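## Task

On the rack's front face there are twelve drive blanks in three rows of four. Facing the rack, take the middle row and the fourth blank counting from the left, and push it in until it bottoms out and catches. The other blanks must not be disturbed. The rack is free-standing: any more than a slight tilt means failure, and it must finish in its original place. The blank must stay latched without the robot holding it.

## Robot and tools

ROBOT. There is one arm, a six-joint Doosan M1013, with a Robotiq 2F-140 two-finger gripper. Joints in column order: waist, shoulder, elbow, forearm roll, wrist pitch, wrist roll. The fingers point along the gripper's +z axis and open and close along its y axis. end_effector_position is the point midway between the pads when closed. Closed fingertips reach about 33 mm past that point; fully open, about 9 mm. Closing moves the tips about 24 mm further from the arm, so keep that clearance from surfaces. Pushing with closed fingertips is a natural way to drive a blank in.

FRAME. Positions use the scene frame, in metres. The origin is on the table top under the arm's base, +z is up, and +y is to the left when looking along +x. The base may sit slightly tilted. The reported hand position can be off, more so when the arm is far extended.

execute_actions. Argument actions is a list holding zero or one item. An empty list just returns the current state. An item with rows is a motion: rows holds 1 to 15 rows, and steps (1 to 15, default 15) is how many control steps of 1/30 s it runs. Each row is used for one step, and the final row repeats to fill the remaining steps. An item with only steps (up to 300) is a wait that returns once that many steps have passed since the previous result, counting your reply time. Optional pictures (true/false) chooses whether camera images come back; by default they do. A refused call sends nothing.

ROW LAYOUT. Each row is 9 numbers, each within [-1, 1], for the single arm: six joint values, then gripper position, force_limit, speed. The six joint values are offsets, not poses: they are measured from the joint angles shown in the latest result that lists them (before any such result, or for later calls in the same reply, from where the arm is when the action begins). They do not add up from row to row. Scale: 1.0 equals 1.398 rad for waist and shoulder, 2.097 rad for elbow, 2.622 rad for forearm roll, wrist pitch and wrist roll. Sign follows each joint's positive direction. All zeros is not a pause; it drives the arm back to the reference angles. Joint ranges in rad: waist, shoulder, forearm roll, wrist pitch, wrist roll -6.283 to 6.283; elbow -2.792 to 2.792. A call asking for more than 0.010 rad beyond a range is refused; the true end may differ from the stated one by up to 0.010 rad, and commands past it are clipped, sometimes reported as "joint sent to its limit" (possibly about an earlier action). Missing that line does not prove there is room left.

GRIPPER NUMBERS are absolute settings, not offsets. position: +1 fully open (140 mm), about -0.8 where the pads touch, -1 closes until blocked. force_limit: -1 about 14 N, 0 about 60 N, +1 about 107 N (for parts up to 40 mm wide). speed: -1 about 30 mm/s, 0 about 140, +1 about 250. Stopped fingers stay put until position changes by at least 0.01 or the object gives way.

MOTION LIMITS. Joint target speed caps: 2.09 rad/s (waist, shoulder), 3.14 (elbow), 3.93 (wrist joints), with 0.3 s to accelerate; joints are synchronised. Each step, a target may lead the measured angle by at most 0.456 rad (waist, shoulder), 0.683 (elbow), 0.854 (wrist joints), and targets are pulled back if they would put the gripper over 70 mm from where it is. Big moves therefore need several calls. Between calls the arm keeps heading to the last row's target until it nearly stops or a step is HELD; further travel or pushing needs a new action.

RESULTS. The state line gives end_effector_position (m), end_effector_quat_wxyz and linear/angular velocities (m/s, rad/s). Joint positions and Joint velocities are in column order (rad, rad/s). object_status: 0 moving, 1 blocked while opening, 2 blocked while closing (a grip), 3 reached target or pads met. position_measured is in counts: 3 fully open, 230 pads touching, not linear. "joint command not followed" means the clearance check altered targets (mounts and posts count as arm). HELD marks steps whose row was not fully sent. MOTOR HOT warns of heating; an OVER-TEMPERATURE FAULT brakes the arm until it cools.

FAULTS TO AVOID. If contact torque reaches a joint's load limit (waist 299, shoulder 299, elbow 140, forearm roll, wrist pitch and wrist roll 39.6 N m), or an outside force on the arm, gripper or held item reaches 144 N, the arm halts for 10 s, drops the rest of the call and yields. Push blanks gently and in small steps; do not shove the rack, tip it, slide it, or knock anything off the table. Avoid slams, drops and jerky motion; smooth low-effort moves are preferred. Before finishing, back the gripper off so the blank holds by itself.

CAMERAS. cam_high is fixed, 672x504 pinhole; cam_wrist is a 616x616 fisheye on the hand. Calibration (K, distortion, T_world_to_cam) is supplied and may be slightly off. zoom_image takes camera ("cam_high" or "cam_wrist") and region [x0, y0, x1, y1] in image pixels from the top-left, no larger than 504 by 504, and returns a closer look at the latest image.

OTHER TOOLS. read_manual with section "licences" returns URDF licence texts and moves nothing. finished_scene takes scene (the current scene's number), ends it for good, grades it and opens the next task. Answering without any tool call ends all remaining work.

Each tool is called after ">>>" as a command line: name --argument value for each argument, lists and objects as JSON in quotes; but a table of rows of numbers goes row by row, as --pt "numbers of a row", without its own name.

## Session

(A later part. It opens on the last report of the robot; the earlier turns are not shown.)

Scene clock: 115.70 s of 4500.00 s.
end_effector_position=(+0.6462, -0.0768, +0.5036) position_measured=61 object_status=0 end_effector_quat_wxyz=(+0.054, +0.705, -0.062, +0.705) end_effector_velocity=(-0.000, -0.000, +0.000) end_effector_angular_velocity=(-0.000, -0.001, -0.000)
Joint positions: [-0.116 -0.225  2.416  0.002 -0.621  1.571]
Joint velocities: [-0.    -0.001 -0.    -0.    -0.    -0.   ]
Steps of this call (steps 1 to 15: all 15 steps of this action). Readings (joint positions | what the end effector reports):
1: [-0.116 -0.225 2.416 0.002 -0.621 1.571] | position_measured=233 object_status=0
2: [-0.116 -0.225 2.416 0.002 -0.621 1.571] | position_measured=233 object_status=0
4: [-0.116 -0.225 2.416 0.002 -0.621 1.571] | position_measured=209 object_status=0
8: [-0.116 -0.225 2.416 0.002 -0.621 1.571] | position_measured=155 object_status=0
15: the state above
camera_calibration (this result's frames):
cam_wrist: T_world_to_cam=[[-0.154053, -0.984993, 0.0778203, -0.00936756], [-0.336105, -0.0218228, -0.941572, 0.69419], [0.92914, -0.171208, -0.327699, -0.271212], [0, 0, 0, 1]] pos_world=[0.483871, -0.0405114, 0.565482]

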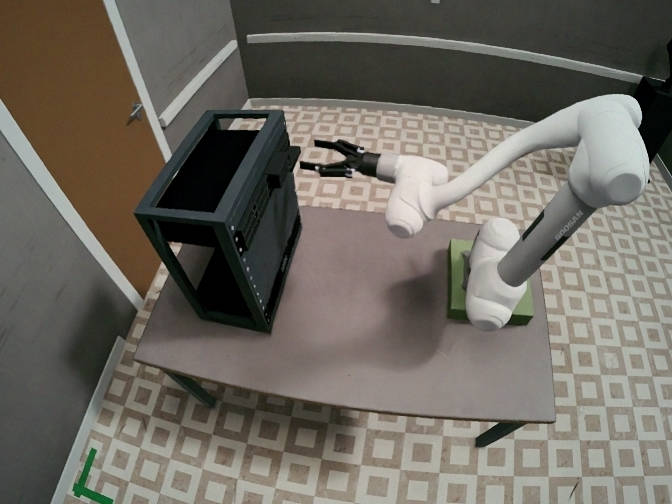

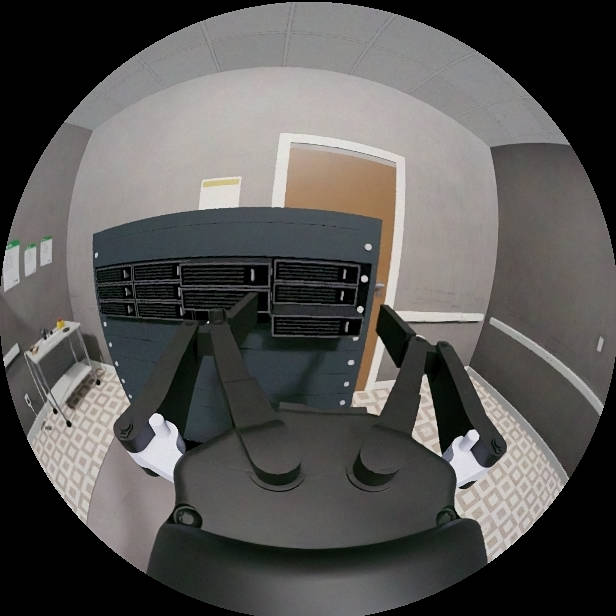

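>>> finished_scene --scene 1

The scene is finished: the task was done.


## Next scene

On the rack's front face there are twelve drive blanks in three rows of four. Facing the rack, take the bottom row and the second blank counting from the right, and push it in until it bottoms out and catches. The other blanks must not be disturbed. The rack is free-standing: any more than a slight tilt means failure, and it must finish in its original place. The blank must stay latched without the robot holding it.

>>> execute_actions --actions '[]'

Scene clock: 0.00 s of 4500.00 s.
end_effector_position=(+0.5867, -0.3020, +0.1468) position_measured=3 object_status=3 end_effector_quat_wxyz=(-0.323, +0.046, +0.828, +0.457) end_effector_velocity=(+0.000, +0.001, -0.001) end_effector_angular_velocity=(+0.001, +0.001, +0.001)
Joint positions: [-0.631  0.902  1.304  0.347  2.067  4.118]
Joint velocities: [ 0.001  0.001  0.     0.    -0.    -0.   ]
camera_calibration (this result's frames):
cam_wrist: T_world_to_cam=[[0.294551, 0.564535, 0.771064, -0.109609], [0.934217, -0.000235004, -0.356705, -0.491359], [-0.201191, 0.825409, -0.527468, 0.622024], [0, 0, 0, 1]] pos_world=[0.616468, -0.451662, 0.237343]

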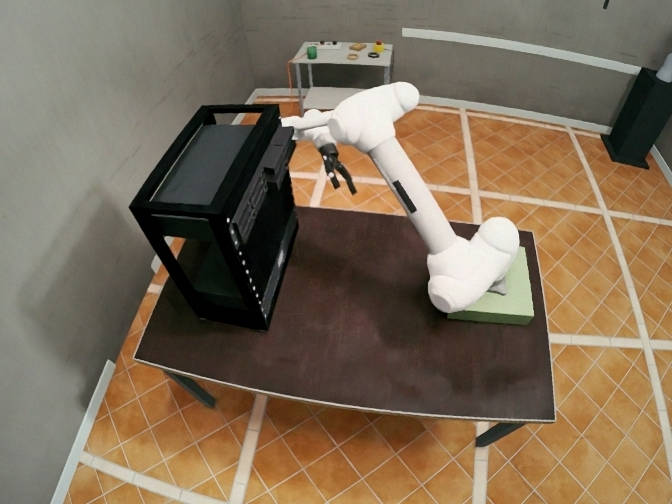

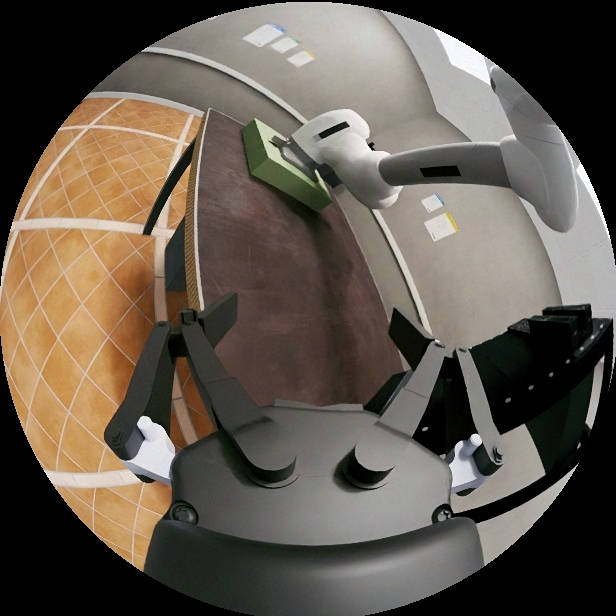

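>>> execute_actions --actions '[{"rows":[[0,-0.952,0.537,-0.132,-0.953,-0.971,1,0,1]]}]' --pictures false

>>> execute_actions --actions '[{"steps":75}]' --pictures false

Scene clock: 8.90 s of 4500.00 s.
end_effector_position=(+0.4460, -0.2565, +0.0812) position_measured=3 object_status=3 end_effector_quat_wxyz=(-0.124, -0.243, +0.915, +0.298) end_effector_velocity=(-0.332, +0.119, -0.135) end_effector_angular_velocity=(-0.448, -1.521, +1.396)
Joint positions: [-0.631  0.543  1.843  0.141  1.393  3.445]
Joint velocities: [ 0.001 -0.897  1.331 -0.32  -1.673 -1.68 ]
Steps of this call (steps 1 to 90: nothing new was sent; then 5.40 s passed at rest; steps 91 to 105: all 15 steps of this action). Readings (joint positions | what the end effector reports):
91: [-0.631 0.902 1.304 0.347 2.067 4.118] | position_measured=3 object_status=3
92: [-0.631 0.898 1.310 0.345 2.060 4.111] | position_measured=3 object_status=3
94: [-0.631 0.869 1.355 0.322 2.004 4.055] | position_measured=3 object_status=3
98: [-0.631 0.749 1.533 0.238 1.781 3.832] | position_measured=3 object_status=3
105: the state above

Scene clock: 11.40 s of 4500.00 s.
end_effector_position=(+0.4753, -0.3441, +0.5517) position_measured=3 object_status=3 end_effector_quat_wxyz=(+0.231, +0.668, -0.240, +0.666) end_effector_velocity=(+0.000, +0.001, +0.000) end_effector_angular_velocity=(-0.000, -0.000, +0.001)
Joint positions: [-0.631 -0.429  2.431  0.001 -0.431  1.573]
Joint velocities: [ 0.001 -0.001 -0.     0.     0.     0.   ]
Steps of this call (steps 1 to 60: the robot went on to your last target; steps 61 to 75: nothing new was sent). Readings (joint positions | what the end effector reports):
1: [-0.631 0.511 1.889 0.130 1.334 3.385] | position_measured=3 object_status=3
2: [-0.631 0.476 1.937 0.119 1.267 3.318] | position_measured=3 object_status=3
4: [-0.631 0.384 2.049 0.092 1.096 3.148] | position_measured=3 object_status=3
8: [-0.631 0.167 2.258 0.043 0.690 2.741] | position_measured=3 object_status=3
75: the state above
The arm was judged still, so your last target was given up. Only a new action makes it travel on or press farther. Fingers that are still opening or closing keep moving.

>>> execute_actions --actions '[{"rows":[[0.46,0,0,0,0,0,1,0,1]]}]' --pictures false

>>> execute_actions --actions '[{"steps":25}]'

>>> zoom_image --camera "cam_wrist" --region '[140, 230, 440, 430]'

>>> zoom_image --camera "cam_high" --region '[220, 100, 380, 260]'

Scene clock: 17.87 s of 4500.00 s.
end_effector_position=(+0.5572, -0.1796, +0.5534) position_measured=3 object_status=3 end_effector_quat_wxyz=(+0.123, +0.696, -0.132, +0.695) end_effector_velocity=(+0.131, +0.417, +0.004) end_effector_angular_velocity=(+0.001, -0.007, +0.748)
Joint positions: [-0.315 -0.429  2.431  0.001 -0.431  1.573]
Joint velocities: [ 0.748  0.     0.    -0.     0.    -0.   ]
Steps of this call (steps 1 to 90: nothing new was sent; then 2.97 s passed at rest; steps 91 to 105: all 15 steps of this action). Readings (joint positions | what the end effector reports):
91: [-0.631 -0.429 2.431 0.001 -0.431 1.573] | position_measured=3 object_status=3
92: [-0.627 -0.429 2.431 0.001 -0.431 1.573] | position_measured=3 object_status=3
94: [-0.598 -0.429 2.431 0.001 -0.431 1.573] | position_measured=3 object_status=3
98: [-0.491 -0.429 2.431 0.001 -0.431 1.573] | position_measured=3 object_status=3
105: the state above

Scene clock: 18.70 s of 4500.00 s.
end_effector_position=(+0.5838, +0.0084, +0.5553) position_measured=3 object_status=3 end_effector_quat_wxyz=(+0.008, +0.707, -0.018, +0.707) end_effector_velocity=(-0.000, +0.000, +0.001) end_effector_angular_velocity=(-0.000, -0.001, +0.001)
Joint positions: [ 0.012 -0.429  2.431  0.001 -0.431  1.573]
Joint velocities: [ 0.001 -0.001 -0.    -0.    -0.     0.   ]
Steps of this call (steps 1 to 25: the robot went on to your last target). Readings (joint positions | what the end effector reports):
1: [-0.289 -0.429 2.431 0.001 -0.431 1.573] | position_measured=3 object_status=3
2: [-0.264 -0.429 2.431 0.001 -0.431 1.573] | position_measured=3 object_status=3
4: [-0.213 -0.429 2.431 0.001 -0.431 1.573] | position_measured=3 object_status=3
8: [-0.112 -0.429 2.431 0.001 -0.431 1.573] | position_measured=3 object_status=3
25: the state above
camera_calibration (this result's frames):
cam_wrist: T_world_to_cam=[[-0.0264495, -0.996805, 0.0753712, -0.0120959], [-0.329894, -0.0624699, -0.941949, 0.720618], [0.943647, -0.0497786, -0.327188, -0.191551], [0, 0, 0, 1]] pos_world=[0.418164, 0.0234246, 0.617023]

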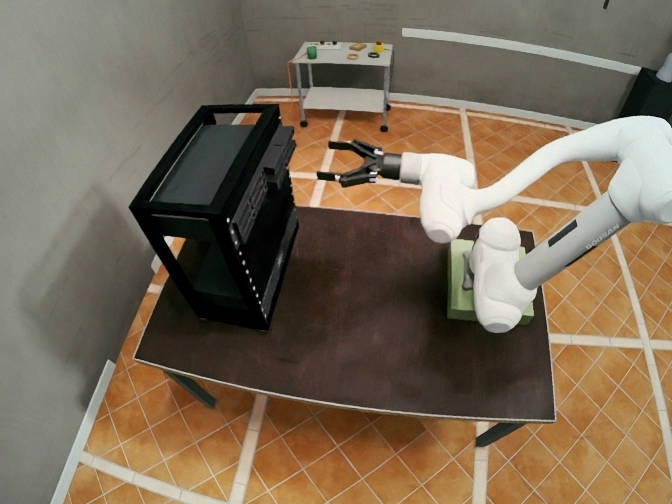

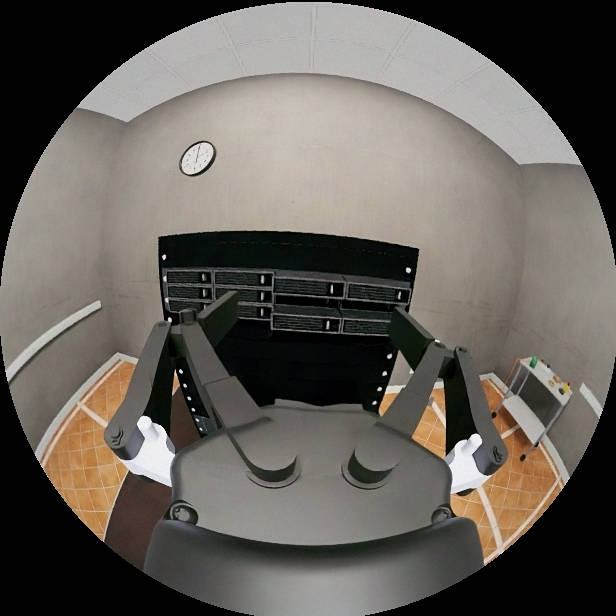

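Region (140, 230, 440, 430) of cam_wrist's 616x616 image, scaled by 1.680, with more detail than that image has.

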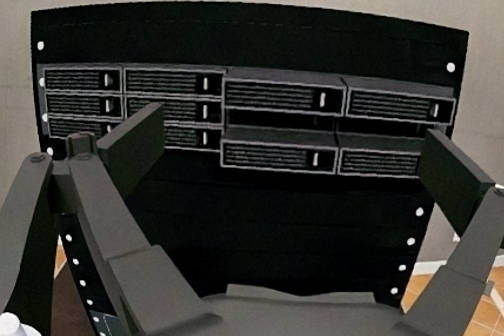

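Region (220, 100, 380, 260) of cam_high's 672x504 image, scaled by 3.150, with more detail than that image has.

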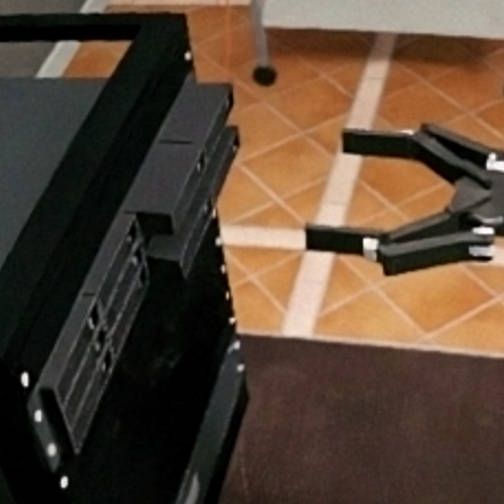

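>>> execute_actions --actions '[{"rows":[[0.004,0.154,0.0022,0,-0.084,0,-1,0,1]]}]' --pictures false

>>> execute_actions --actions '[{"steps":10}]'

>>> zoom_image --camera "cam_wrist" --region '[200, 210, 420, 370]'

>>> zoom_image --camera "cam_high" --region '[240, 100, 360, 220]'

Scene clock: 27.83 s of 4500.00 s.
end_effector_position=(+0.6468, +0.0103, +0.4924) position_measured=183 object_status=0 end_effector_quat_wxyz=(+0.006, +0.707, -0.016, +0.707) end_effector_velocity=(+0.001, +0.001, -0.001) end_effector_angular_velocity=(+0.000, -0.001, +0.001)
Joint positions: [ 0.018 -0.214  2.435  0.001 -0.651  1.573]
Joint velocities: [ 0.001  0.003 -0.     0.    -0.003  0.   ]
Steps of this call (steps 1 to 15: the robot went on to your last target; steps 16 to 90: nothing new was sent; then 5.63 s passed at rest; steps 91 to 105: all 15 steps of this action). Readings (joint positions | what the end effector reports):
91: [0.012 -0.429 2.431 0.001 -0.431 1.573] | position_measured=3 object_status=0
92: [0.013 -0.426 2.431 0.001 -0.435 1.573] | position_measured=7 object_status=0
94: [0.013 -0.396 2.431 0.001 -0.466 1.573] | position_measured=34 object_status=0
98: [0.016 -0.272 2.434 0.001 -0.591 1.573] | position_measured=88 object_status=0
105: the state above

Scene clock: 28.17 s of 4500.00 s.
end_effector_position=(+0.6469, +0.0103, +0.4922) position_measured=233 object_status=3 end_effector_quat_wxyz=(+0.006, +0.707, -0.016, +0.707) end_effector_velocity=(-0.000, +0.000, -0.000) end_effector_angular_velocity=(+0.000, +0.000, +0.000)
Joint positions: [ 0.018 -0.214  2.435  0.001 -0.651  1.573]
Joint velocities: [ 0. -0.  0.  0. -0. -0.]
Steps of this call (steps 1 to 10: the robot went on to your last target). Readings (joint positions | what the end effector reports):
1: [0.018 -0.214 2.435 0.001 -0.651 1.573] | position_measured=196 object_status=0
2: [0.018 -0.214 2.435 0.001 -0.651 1.573] | position_measured=210 object_status=0
4: [0.018 -0.214 2.435 0.001 -0.651 1.573] | position_measured=233 object_status=0
8: [0.018 -0.214 2.435 0.001 -0.651 1.573] | position_measured=233 object_status=0
10: the state above
camera_calibration (this result's frames):
cam_wrist: T_world_to_cam=[[-0.0211344, -0.99692, 0.0755197, -0.00727341], [-0.329232, -0.0643836, -0.942052, 0.681813], [0.944013, -0.0447732, -0.326857, -0.272069], [0, 0, 0, 1]] pos_world=[0.481158, 0.0244652, 0.553925]

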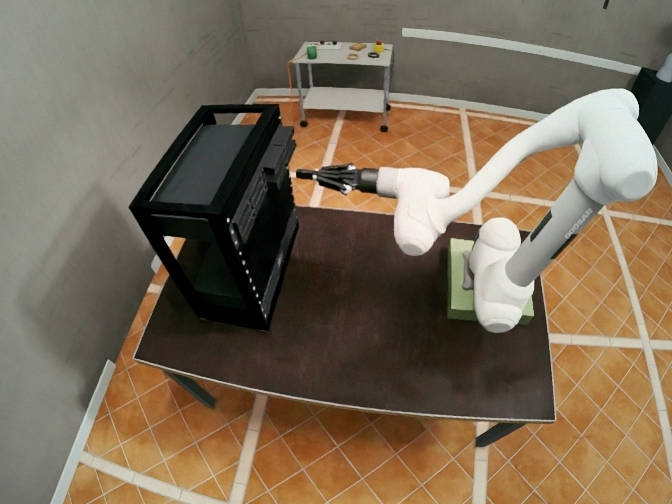

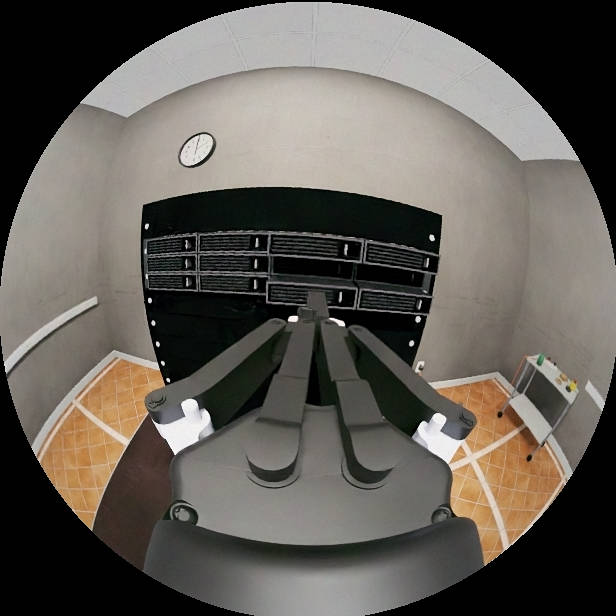

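Region (200, 210, 420, 370) of cam_wrist's 616x616 image, scaled by 2.291, with more detail than that image has; it fills the top 367 rows of this view, and the rest is white.

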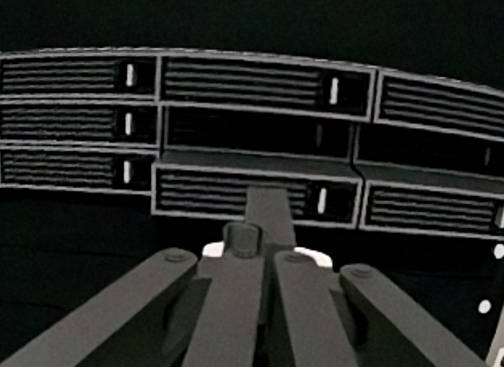

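Region (240, 100, 360, 220) of cam_high's 672x504 image, scaled by 4.200, with more detail than that image has.

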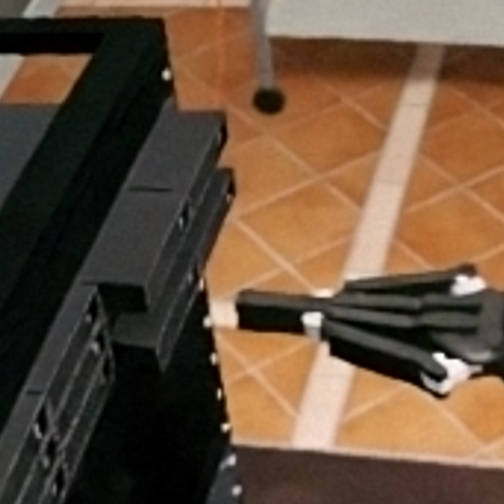

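>>> execute_actions --actions '[{"rows":[[0,0.01,-0.004,0,-0.002,0,-1,0,1],[0,0.01,-0.004,0,-0.002,0,-1,0,1],[0,0.02,-0.008,0,-0.004,0,-1,0,1],[0,0.02,-0.008,0,-0.004,0,-1,0,1],[0,0.03,-0.012,0,-0.006,0,-1,0,1],[0,0.03,-0.012,0,-0.006,0,-1,0,1],[0,0.04,-0.016,0,-0.008,0,-1,0,1],[0,0.04,-0.016,0,-0.008,0,-1,0,1],[0,0.045,-0.018,0,-0.009,0,-1,0,1]]}]' --pictures false

>>> execute_actions --actions '[{"rows":[[0,0.003,-0.0015,0,-0.0005,0,-1,0,1],[0,0.006,-0.003,0,-0.0009,0,-1,0,1],[0,0.009,-0.0045,0,-0.0014,0,-1,0,1],[0,0.012,-0.006,0,-0.0018,0,-1,0,1],[0,0.015,-0.0075,0,-0.0023,0,-1,0,1],[0,0.018,-0.009,0,-0.0027,0,-1,0,1],[0,0.021,-0.0105,0,-0.0032,0,-1,0,1],[0,0.024,-0.012,0,-0.0036,0,-1,0,1],[0,0.027,-0.0135,0,-0.0041,0,-1,0,1],[0,0.03,-0.015,0,-0.0045,0,-1,0,1],[0,0.033,-0.0165,0,-0.005,0,-1,0,1],[0,0.036,-0.018,0,-0.0054,0,-1,0,1],[0,0.039,-0.0195,0,-0.0059,0,-1,0,1]]}]'

>>> zoom_image --camera "cam_wrist" --region '[200, 210, 420, 370]'

>>> zoom_image --camera "cam_high" --region '[240, 100, 360, 220]'

Scene clock: 48.30 s of 4500.00 s.
end_effector_position=(+0.6764, +0.0094, +0.4877) position_measured=233 object_status=3 end_effector_quat_wxyz=(+0.006, +0.708, -0.016, +0.706) end_effector_velocity=(+0.003, -0.000, +0.000) end_effector_angular_velocity=(+0.000, -0.001, -0.000)
Joint positions: [ 0.018 -0.151  2.398  0.001 -0.675  1.573]
Joint velocities: [-0.     0.005 -0.004  0.    -0.002  0.   ]
Steps of this call (steps 1 to 15: the robot went on to your last target; steps 16 to 90: nothing new was sent; then 16.63 s passed at rest; steps 91 to 105: all 15 steps of this action). Readings (joint positions | what the end effector reports):
91: [0.018 -0.214 2.435 0.001 -0.651 1.573] | position_measured=233 object_status=3
92: [0.018 -0.211 2.434 0.001 -0.653 1.573] | position_measured=233 object_status=3
94: [0.018 -0.200 2.427 0.001 -0.657 1.573] | position_measured=233 object_status=3
98: [0.018 -0.174 2.411 0.001 -0.666 1.573] | position_measured=233 object_status=3
105: the state above

Scene clock: 48.80 s of 4500.00 s.
end_effector_position=(+0.7034, +0.0086, +0.4867) position_measured=233 object_status=3 end_effector_quat_wxyz=(+0.006, +0.707, -0.016, +0.707) end_effector_velocity=(+0.039, -0.001, -0.003) end_effector_angular_velocity=(+0.000, -0.001, +0.000)
Joint positions: [ 0.018 -0.1    2.359  0.001 -0.689  1.573]
Joint velocities: [ 0.001  0.075 -0.056  0.    -0.021  0.   ]
Steps of this call (steps 1 to 15: all 15 steps of this action). Readings (joint positions | what the end effector reports):
1: [0.018 -0.151 2.397 0.001 -0.675 1.573] | position_measured=233 object_status=3
2: [0.018 -0.150 2.397 0.001 -0.675 1.573] | position_measured=233 object_status=3
4: [0.018 -0.144 2.392 0.001 -0.677 1.573] | position_measured=233 object_status=3
8: [0.018 -0.129 2.381 0.001 -0.681 1.573] | position_measured=233 object_status=3
15: the state above
camera_calibration (this result's frames):
cam_wrist: T_world_to_cam=[[-0.0212234, -0.996916, 0.0755531, -0.00730245], [-0.329071, -0.0643937, -0.942107, 0.694968], [0.944067, -0.044857, -0.326689, -0.327368], [0, 0, 0, 1]] pos_world=[0.537596, 0.0227868, 0.548338]

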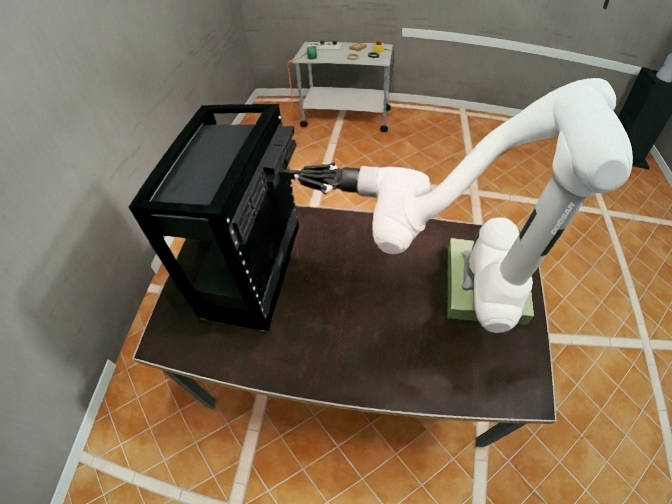

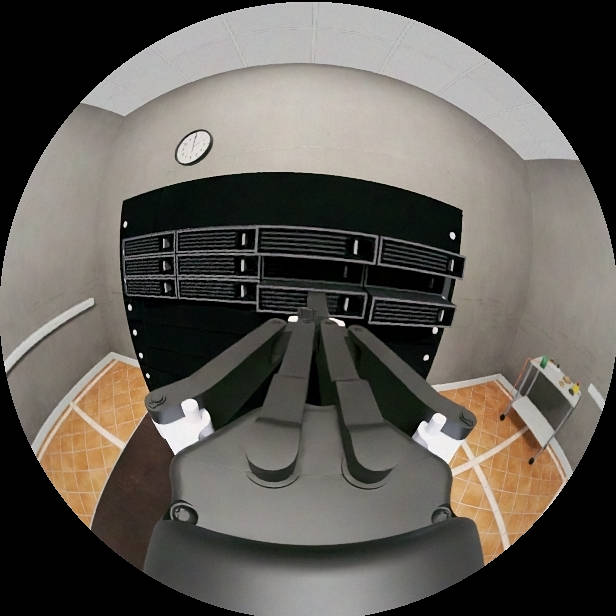

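Region (200, 210, 420, 370) of cam_wrist's 616x616 image, scaled by 2.291, with more detail than that image has; it fills the top 367 rows of this view, and the rest is white.

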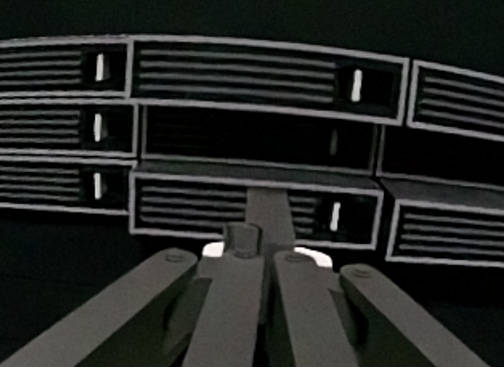

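Region (240, 100, 360, 220) of cam_high's 672x504 image, scaled by 4.200, with more detail than that image has.

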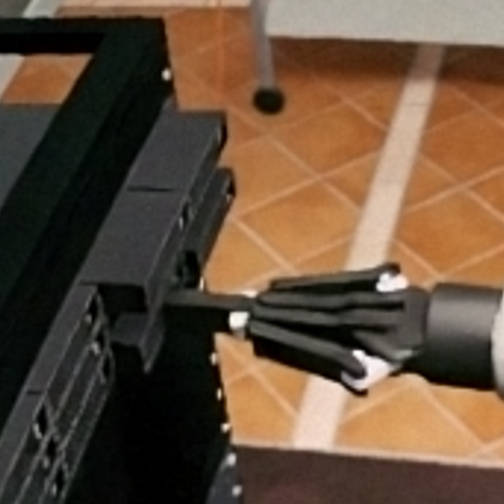

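>>> execute_actions --actions '[{"rows":[[0,0.004,-0.0021,0,-0.0005,0,-1,0,1],[0,0.006,-0.0031,0,-0.0007,0,-1,0,1],[0,0.008,-0.0042,0,-0.0009,0,-1,0,1],[0,0.010,-0.0052,0,-0.0012,0,-1,0,1],[0,0.012,-0.0062,0,-0.0014,0,-1,0,1],[0,0.014,-0.0073,0,-0.0016,0,-1,0,1],[0,0.016,-0.0083,0,-0.0019,0,-1,0,1],[0,0.018,-0.0094,0,-0.0021,0,-1,0,1],[0,0.020,-0.0104,0,-0.0023,0,-1,0,1],[0,0.022,-0.0114,0,-0.0026,0,-1,0,1],[0,0.024,-0.0125,0,-0.0028,0,-1,0,1]]}]'

>>> zoom_image --camera "cam_wrist" --region '[200, 210, 420, 370]'

>>> zoom_image --camera "cam_high" --region '[240, 100, 360, 220]'

Scene clock: 56.67 s of 4500.00 s.
end_effector_position=(+0.7212, +0.0081, +0.4852) position_measured=233 object_status=3 end_effector_quat_wxyz=(+0.006, +0.707, -0.016, +0.707) end_effector_velocity=(+0.006, +0.001, -0.001) end_effector_angular_velocity=(-0.000, +0.000, +0.002)
Joint positions: [ 0.018 -0.067  2.333  0.001 -0.697  1.573]
Joint velocities: [ 0.001  0.011 -0.008 -0.    -0.002 -0.   ]
Steps of this call (steps 1 to 15: the robot went on to your last target; steps 16 to 90: nothing new was sent; then 4.37 s passed at rest; steps 91 to 105: all 15 steps of this action). Readings (joint positions | what the end effector reports):
91: [0.018 -0.097 2.357 0.001 -0.690 1.573] | position_measured=233 object_status=3
92: [0.018 -0.096 2.356 0.001 -0.690 1.573] | position_measured=233 object_status=3
94: [0.018 -0.092 2.353 0.001 -0.691 1.573] | position_measured=233 object_status=3
98: [0.018 -0.082 2.345 0.001 -0.693 1.573] | position_measured=233 object_status=3
105: the state above
camera_calibration (this result's frames):
cam_wrist: T_world_to_cam=[[-0.0212279, -0.996915, 0.075559, -0.00734205], [-0.329101, -0.0643964, -0.942096, 0.699449], [0.944056, -0.0448653, -0.326719, -0.344646], [0, 0, 0, 1]] pos_world=[0.555399, 0.02226, 0.546901]

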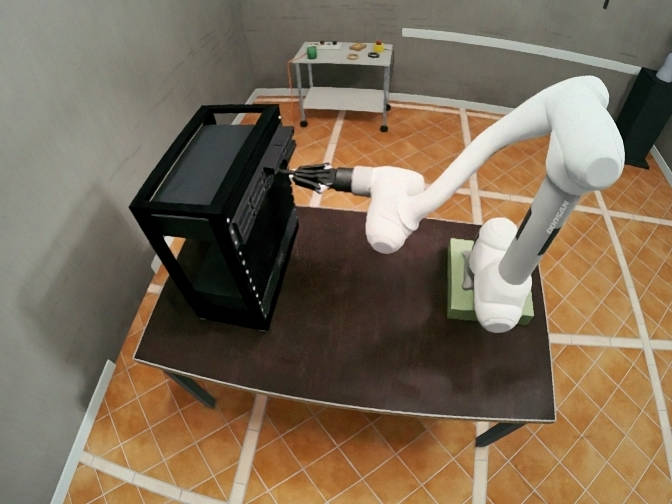

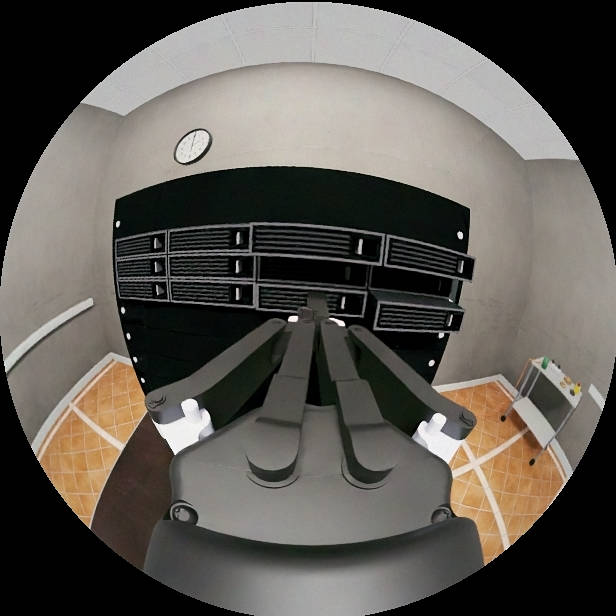

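Region (200, 210, 420, 370) of cam_wrist's 616x616 image, scaled by 2.291, with more detail than that image has; it fills the top 367 rows of this view, and the rest is white.

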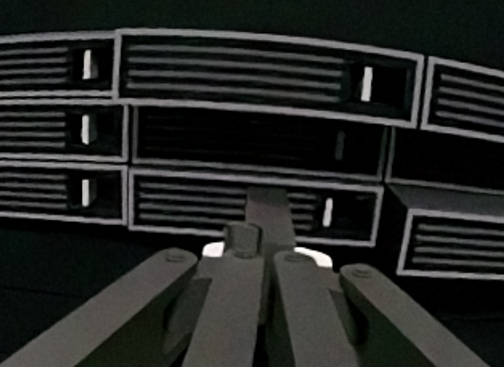

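Region (240, 100, 360, 220) of cam_high's 672x504 image, scaled by 4.200, with more detail than that image has.

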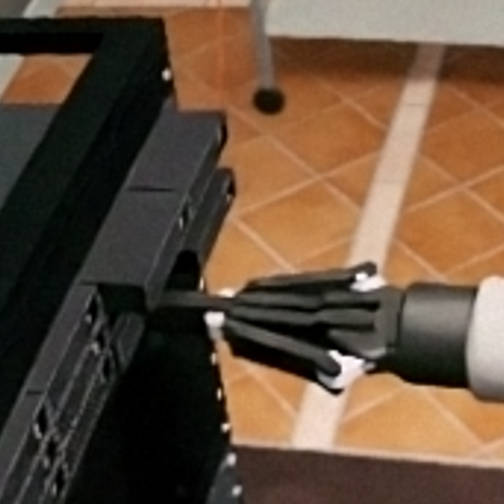

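>>> execute_actions --actions '[{"rows":[[0,0.001,-0.0005,0,-0.0001,0,-1,0,1],[0,0.002,-0.0011,0,-0.0002,0,-1,0,1],[0,0.003,-0.0016,0,-0.0003,0,-1,0,1],[0,0.004,-0.0021,0,-0.0004,0,-1,0,1],[0,0.005,-0.0027,0,-0.0005,0,-1,0,1],[0,0.006,-0.0032,0,-0.0006,0,-1,0,1],[0,0.007,-0.0037,0,-0.0007,0,-1,0,1],[0,0.008,-0.0043,0,-0.0008,0,-1,0,1],[0,0.009,-0.0048,0,-0.0009,0,-1,0,1]]}]'

>>> zoom_image --camera "cam_wrist" --region '[200, 210, 420, 370]'

>>> zoom_image --camera "cam_high" --region '[240, 100, 360, 220]'

Scene clock: 65.40 s of 4500.00 s.
end_effector_position=(+0.7279, +0.0079, +0.4846) position_measured=233 object_status=3 end_effector_quat_wxyz=(+0.006, +0.707, -0.016, +0.707) end_effector_velocity=(+0.002, +0.001, +0.001) end_effector_angular_velocity=(-0.000, -0.002, +0.002)
Joint positions: [ 0.018 -0.055  2.324  0.001 -0.699  1.573]
Joint velocities: [ 0.002  0.002 -0.003 -0.    -0.    -0.   ]
Steps of this call (steps 1 to 15: the robot went on to your last target; steps 16 to 90: nothing new was sent; then 5.23 s passed at rest; steps 91 to 105: all 15 steps of this action). Readings (joint positions | what the end effector reports):
91: [0.018 -0.067 2.333 0.001 -0.697 1.573] | position_measured=233 object_status=3
92: [0.018 -0.066 2.333 0.001 -0.697 1.573] | position_measured=233 object_status=3
94: [0.018 -0.065 2.331 0.001 -0.697 1.573] | position_measured=233 object_status=3
98: [0.018 -0.059 2.327 0.001 -0.698 1.573] | position_measured=233 object_status=3
105: the state above
camera_calibration (this result's frames):
cam_wrist: T_world_to_cam=[[-0.021235, -0.996915, 0.0755618, -0.00734893], [-0.32905, -0.0643992, -0.942114, 0.701054], [0.944074, -0.0448694, -0.326667, -0.351206], [0, 0, 0, 1]] pos_world=[0.56209, 0.0220626, 0.546301]

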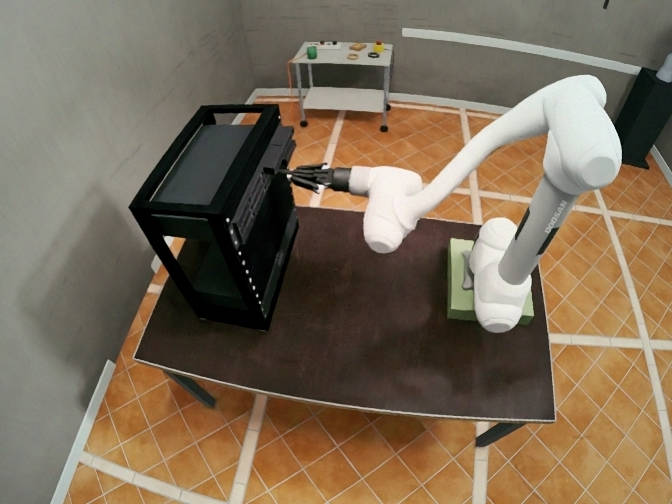

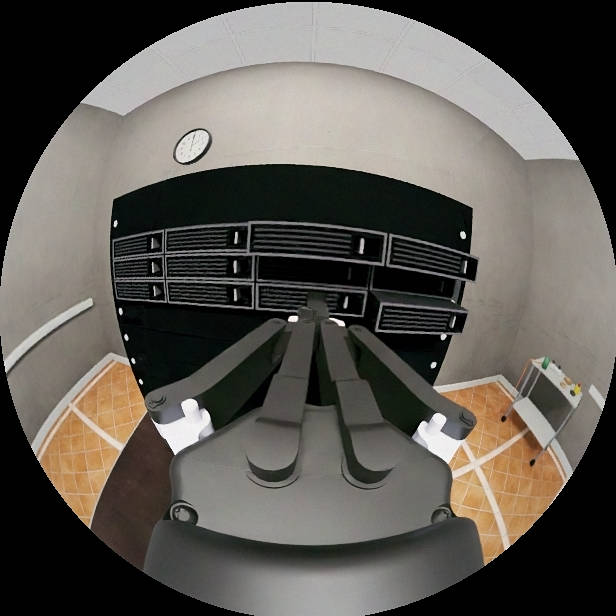

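Region (200, 210, 420, 370) of cam_wrist's 616x616 image, scaled by 2.291, with more detail than that image has; it fills the top 367 rows of this view, and the rest is white.

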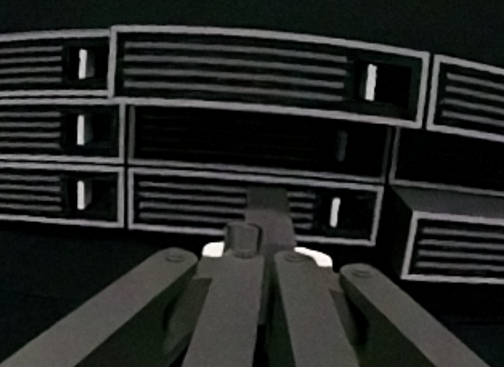

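Region (240, 100, 360, 220) of cam_high's 672x504 image, scaled by 4.200, with more detail than that image has.

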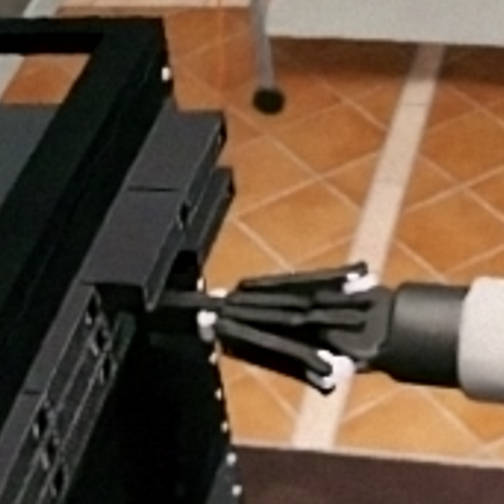

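Nearly at stop; a bit more then retreat.

>>> execute_actions --actions '[{"rows":[[0,0.001,-0.0005,0,-0.0001,0,-1,0,1],[0,0.002,-0.0011,0,-0.0002,0,-1,0,1],[0,0.003,-0.0016,0,-0.0003,0,-1,0,1],[0,0.004,-0.0021,0,-0.0004,0,-1,0,1]]}]'

>>> zoom_image --camera "cam_high" --region '[240, 100, 360, 220]'

>>> execute_actions --actions '[{"rows":[[0,-0.09,0.046,0,0.011,0,-1,0,1]]}]' --pictures false

>>> execute_actions --actions '[{"rows":[[0,0,0,0,0,0,0.6,0,1]]}]'

>>> zoom_image --camera "cam_wrist" --region '[200, 210, 420, 370]'

>>> zoom_image --camera "cam_high" --region '[240, 100, 360, 220]'

Scene clock: 75.03 s of 4500.00 s.
end_effector_position=(+0.7309, +0.0078, +0.4845) position_measured=233 object_status=3 end_effector_quat_wxyz=(+0.006, +0.707, -0.016, +0.707) end_effector_velocity=(+0.000, -0.001, -0.000) end_effector_angular_velocity=(+0.000, +0.001, -0.001)
Joint positions: [ 0.018 -0.049  2.319  0.001 -0.7    1.573]
Joint velocities: [-0.001  0.001 -0.001 -0.     0.     0.   ]
Steps of this call (steps 1 to 15: the robot went on to your last target; steps 16 to 90: nothing new was sent; then 6.13 s passed at rest; steps 91 to 105: all 15 steps of this action). Readings (joint positions | what the end effector reports):
91: [0.018 -0.055 2.323 0.001 -0.699 1.573] | position_measured=233 object_status=3
92: [0.018 -0.054 2.323 0.001 -0.699 1.573] | position_measured=233 object_status=3
94: [0.018 -0.053 2.322 0.001 -0.699 1.573] | position_measured=233 object_status=3
98: [0.018 -0.050 2.319 0.001 -0.700 1.573] | position_measured=233 object_status=3
105: the state above
camera_calibration (this result's frames):
cam_wrist: T_world_to_cam=[[-0.0212655, -0.996914, 0.0755661, -0.00734364], [-0.328732, -0.0644083, -0.942224, 0.701725], [0.944184, -0.0448779, -0.326348, -0.354363], [0, 0, 0, 1]] pos_world=[0.565107, 0.0219729, 0.546091]

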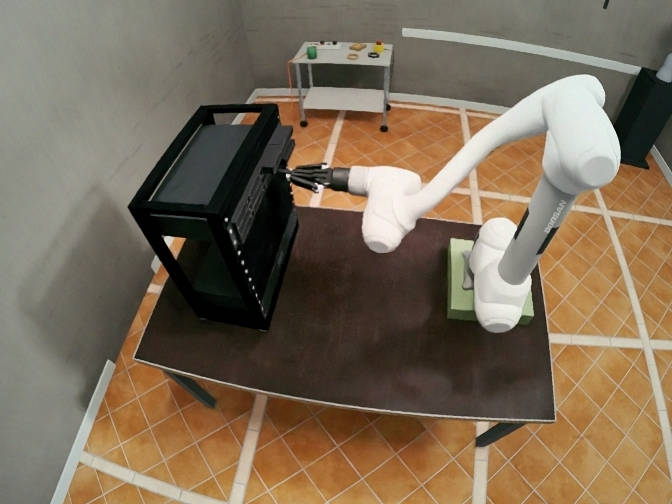

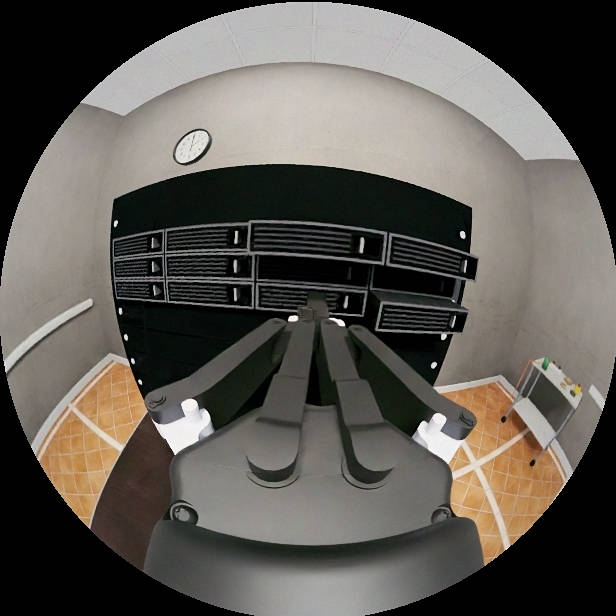

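Region (240, 100, 360, 220) of cam_high's 672x504 image, scaled by 4.200, with more detail than that image has.

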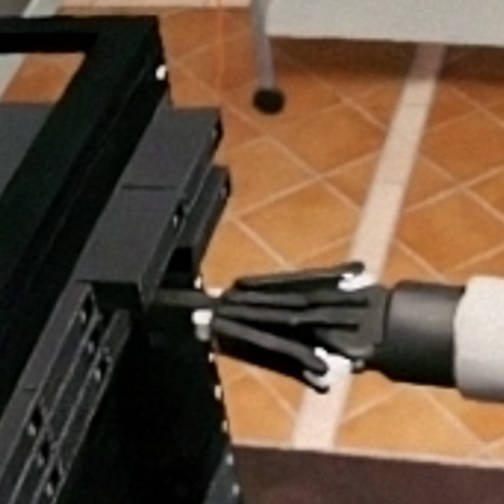

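Scene clock: 75.53 s of 4500.00 s.
end_effector_position=(+0.6639, +0.0098, +0.4886) position_measured=233 object_status=3 end_effector_quat_wxyz=(+0.006, +0.707, -0.016, +0.707) end_effector_velocity=(-0.001, -0.001, +0.000) end_effector_angular_velocity=(-0.000, -0.001, -0.001)
Joint positions: [ 0.018 -0.175  2.416  0.001 -0.672  1.573]
Joint velocities: [-0.001 -0.002  0.001 -0.    -0.     0.   ]
Steps of this call (steps 1 to 15: all 15 steps of this action). Readings (joint positions | what the end effector reports):
1: [0.018 -0.049 2.319 0.001 -0.700 1.573] | position_measured=233 object_status=3
2: [0.018 -0.052 2.321 0.001 -0.699 1.573] | position_measured=233 object_status=3
4: [0.018 -0.079 2.342 0.001 -0.692 1.573] | position_measured=233 object_status=3
8: [0.018 -0.166 2.409 0.001 -0.674 1.573] | position_measured=233 object_status=3
15: the state above

Scene clock: 76.03 s of 4500.00 s.
end_effector_position=(+0.6639, +0.0098, +0.4887) position_measured=61 object_status=0 end_effector_quat_wxyz=(+0.006, +0.707, -0.016, +0.707) end_effector_velocity=(-0.000, +0.002, +0.000) end_effector_angular_velocity=(+0.000, -0.001, +0.004)
Joint positions: [ 0.018 -0.175  2.416  0.001 -0.672  1.573]
Joint velocities: [ 0.004 -0.001  0.     0.    -0.    -0.   ]
Steps of this call (steps 1 to 15: all 15 steps of this action). Readings (joint positions | what the end effector reports):
1: [0.018 -0.175 2.416 0.001 -0.672 1.573] | position_measured=233 object_status=0
2: [0.018 -0.175 2.416 0.001 -0.672 1.573] | position_measured=233 object_status=0
4: [0.018 -0.175 2.416 0.001 -0.672 1.573] | position_measured=209 object_status=0
8: [0.018 -0.175 2.416 0.001 -0.672 1.573] | position_measured=155 object_status=0
15: the state above
camera_calibration (this result's frames):
cam_wrist: T_world_to_cam=[[-0.0212742, -0.996915, 0.0755449, -0.00707269], [-0.328336, -0.0644043, -0.942363, 0.68356], [0.944321, -0.0448521, -0.325953, -0.289928], [0, 0, 0, 1]] pos_world=[0.498072, 0.0239695, 0.550193]

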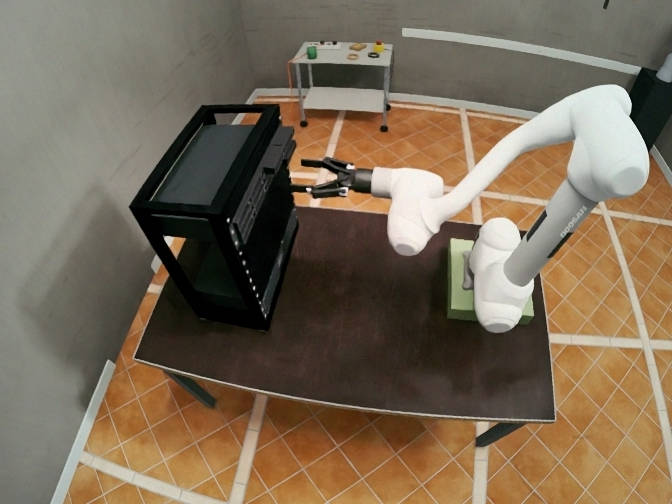

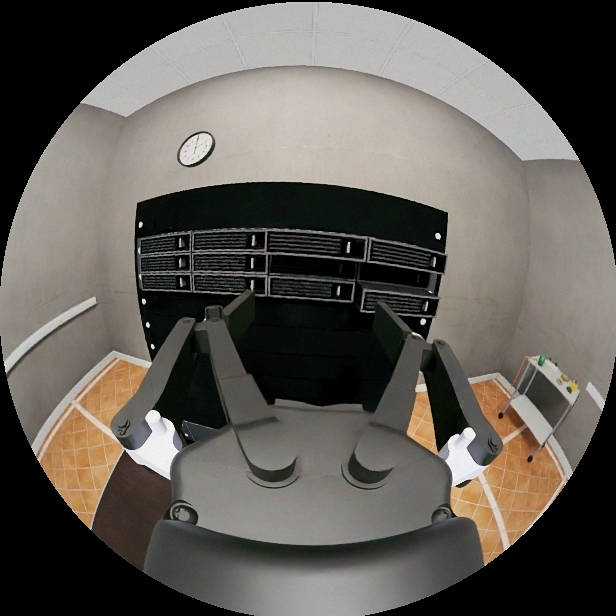

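Region (200, 210, 420, 370) of cam_wrist's 616x616 image, scaled by 2.291, with more detail than that image has; it fills the top 367 rows of this view, and the rest is white.

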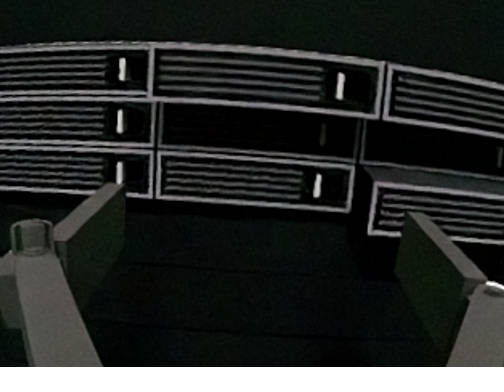

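Region (240, 100, 360, 220) of cam_high's 672x504 image, scaled by 4.200, with more detail than that image has.

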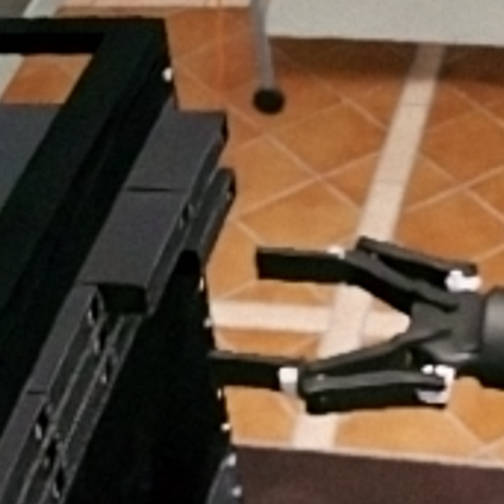

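>>> finished_scene --scene 2

The scene is finished: the task was done.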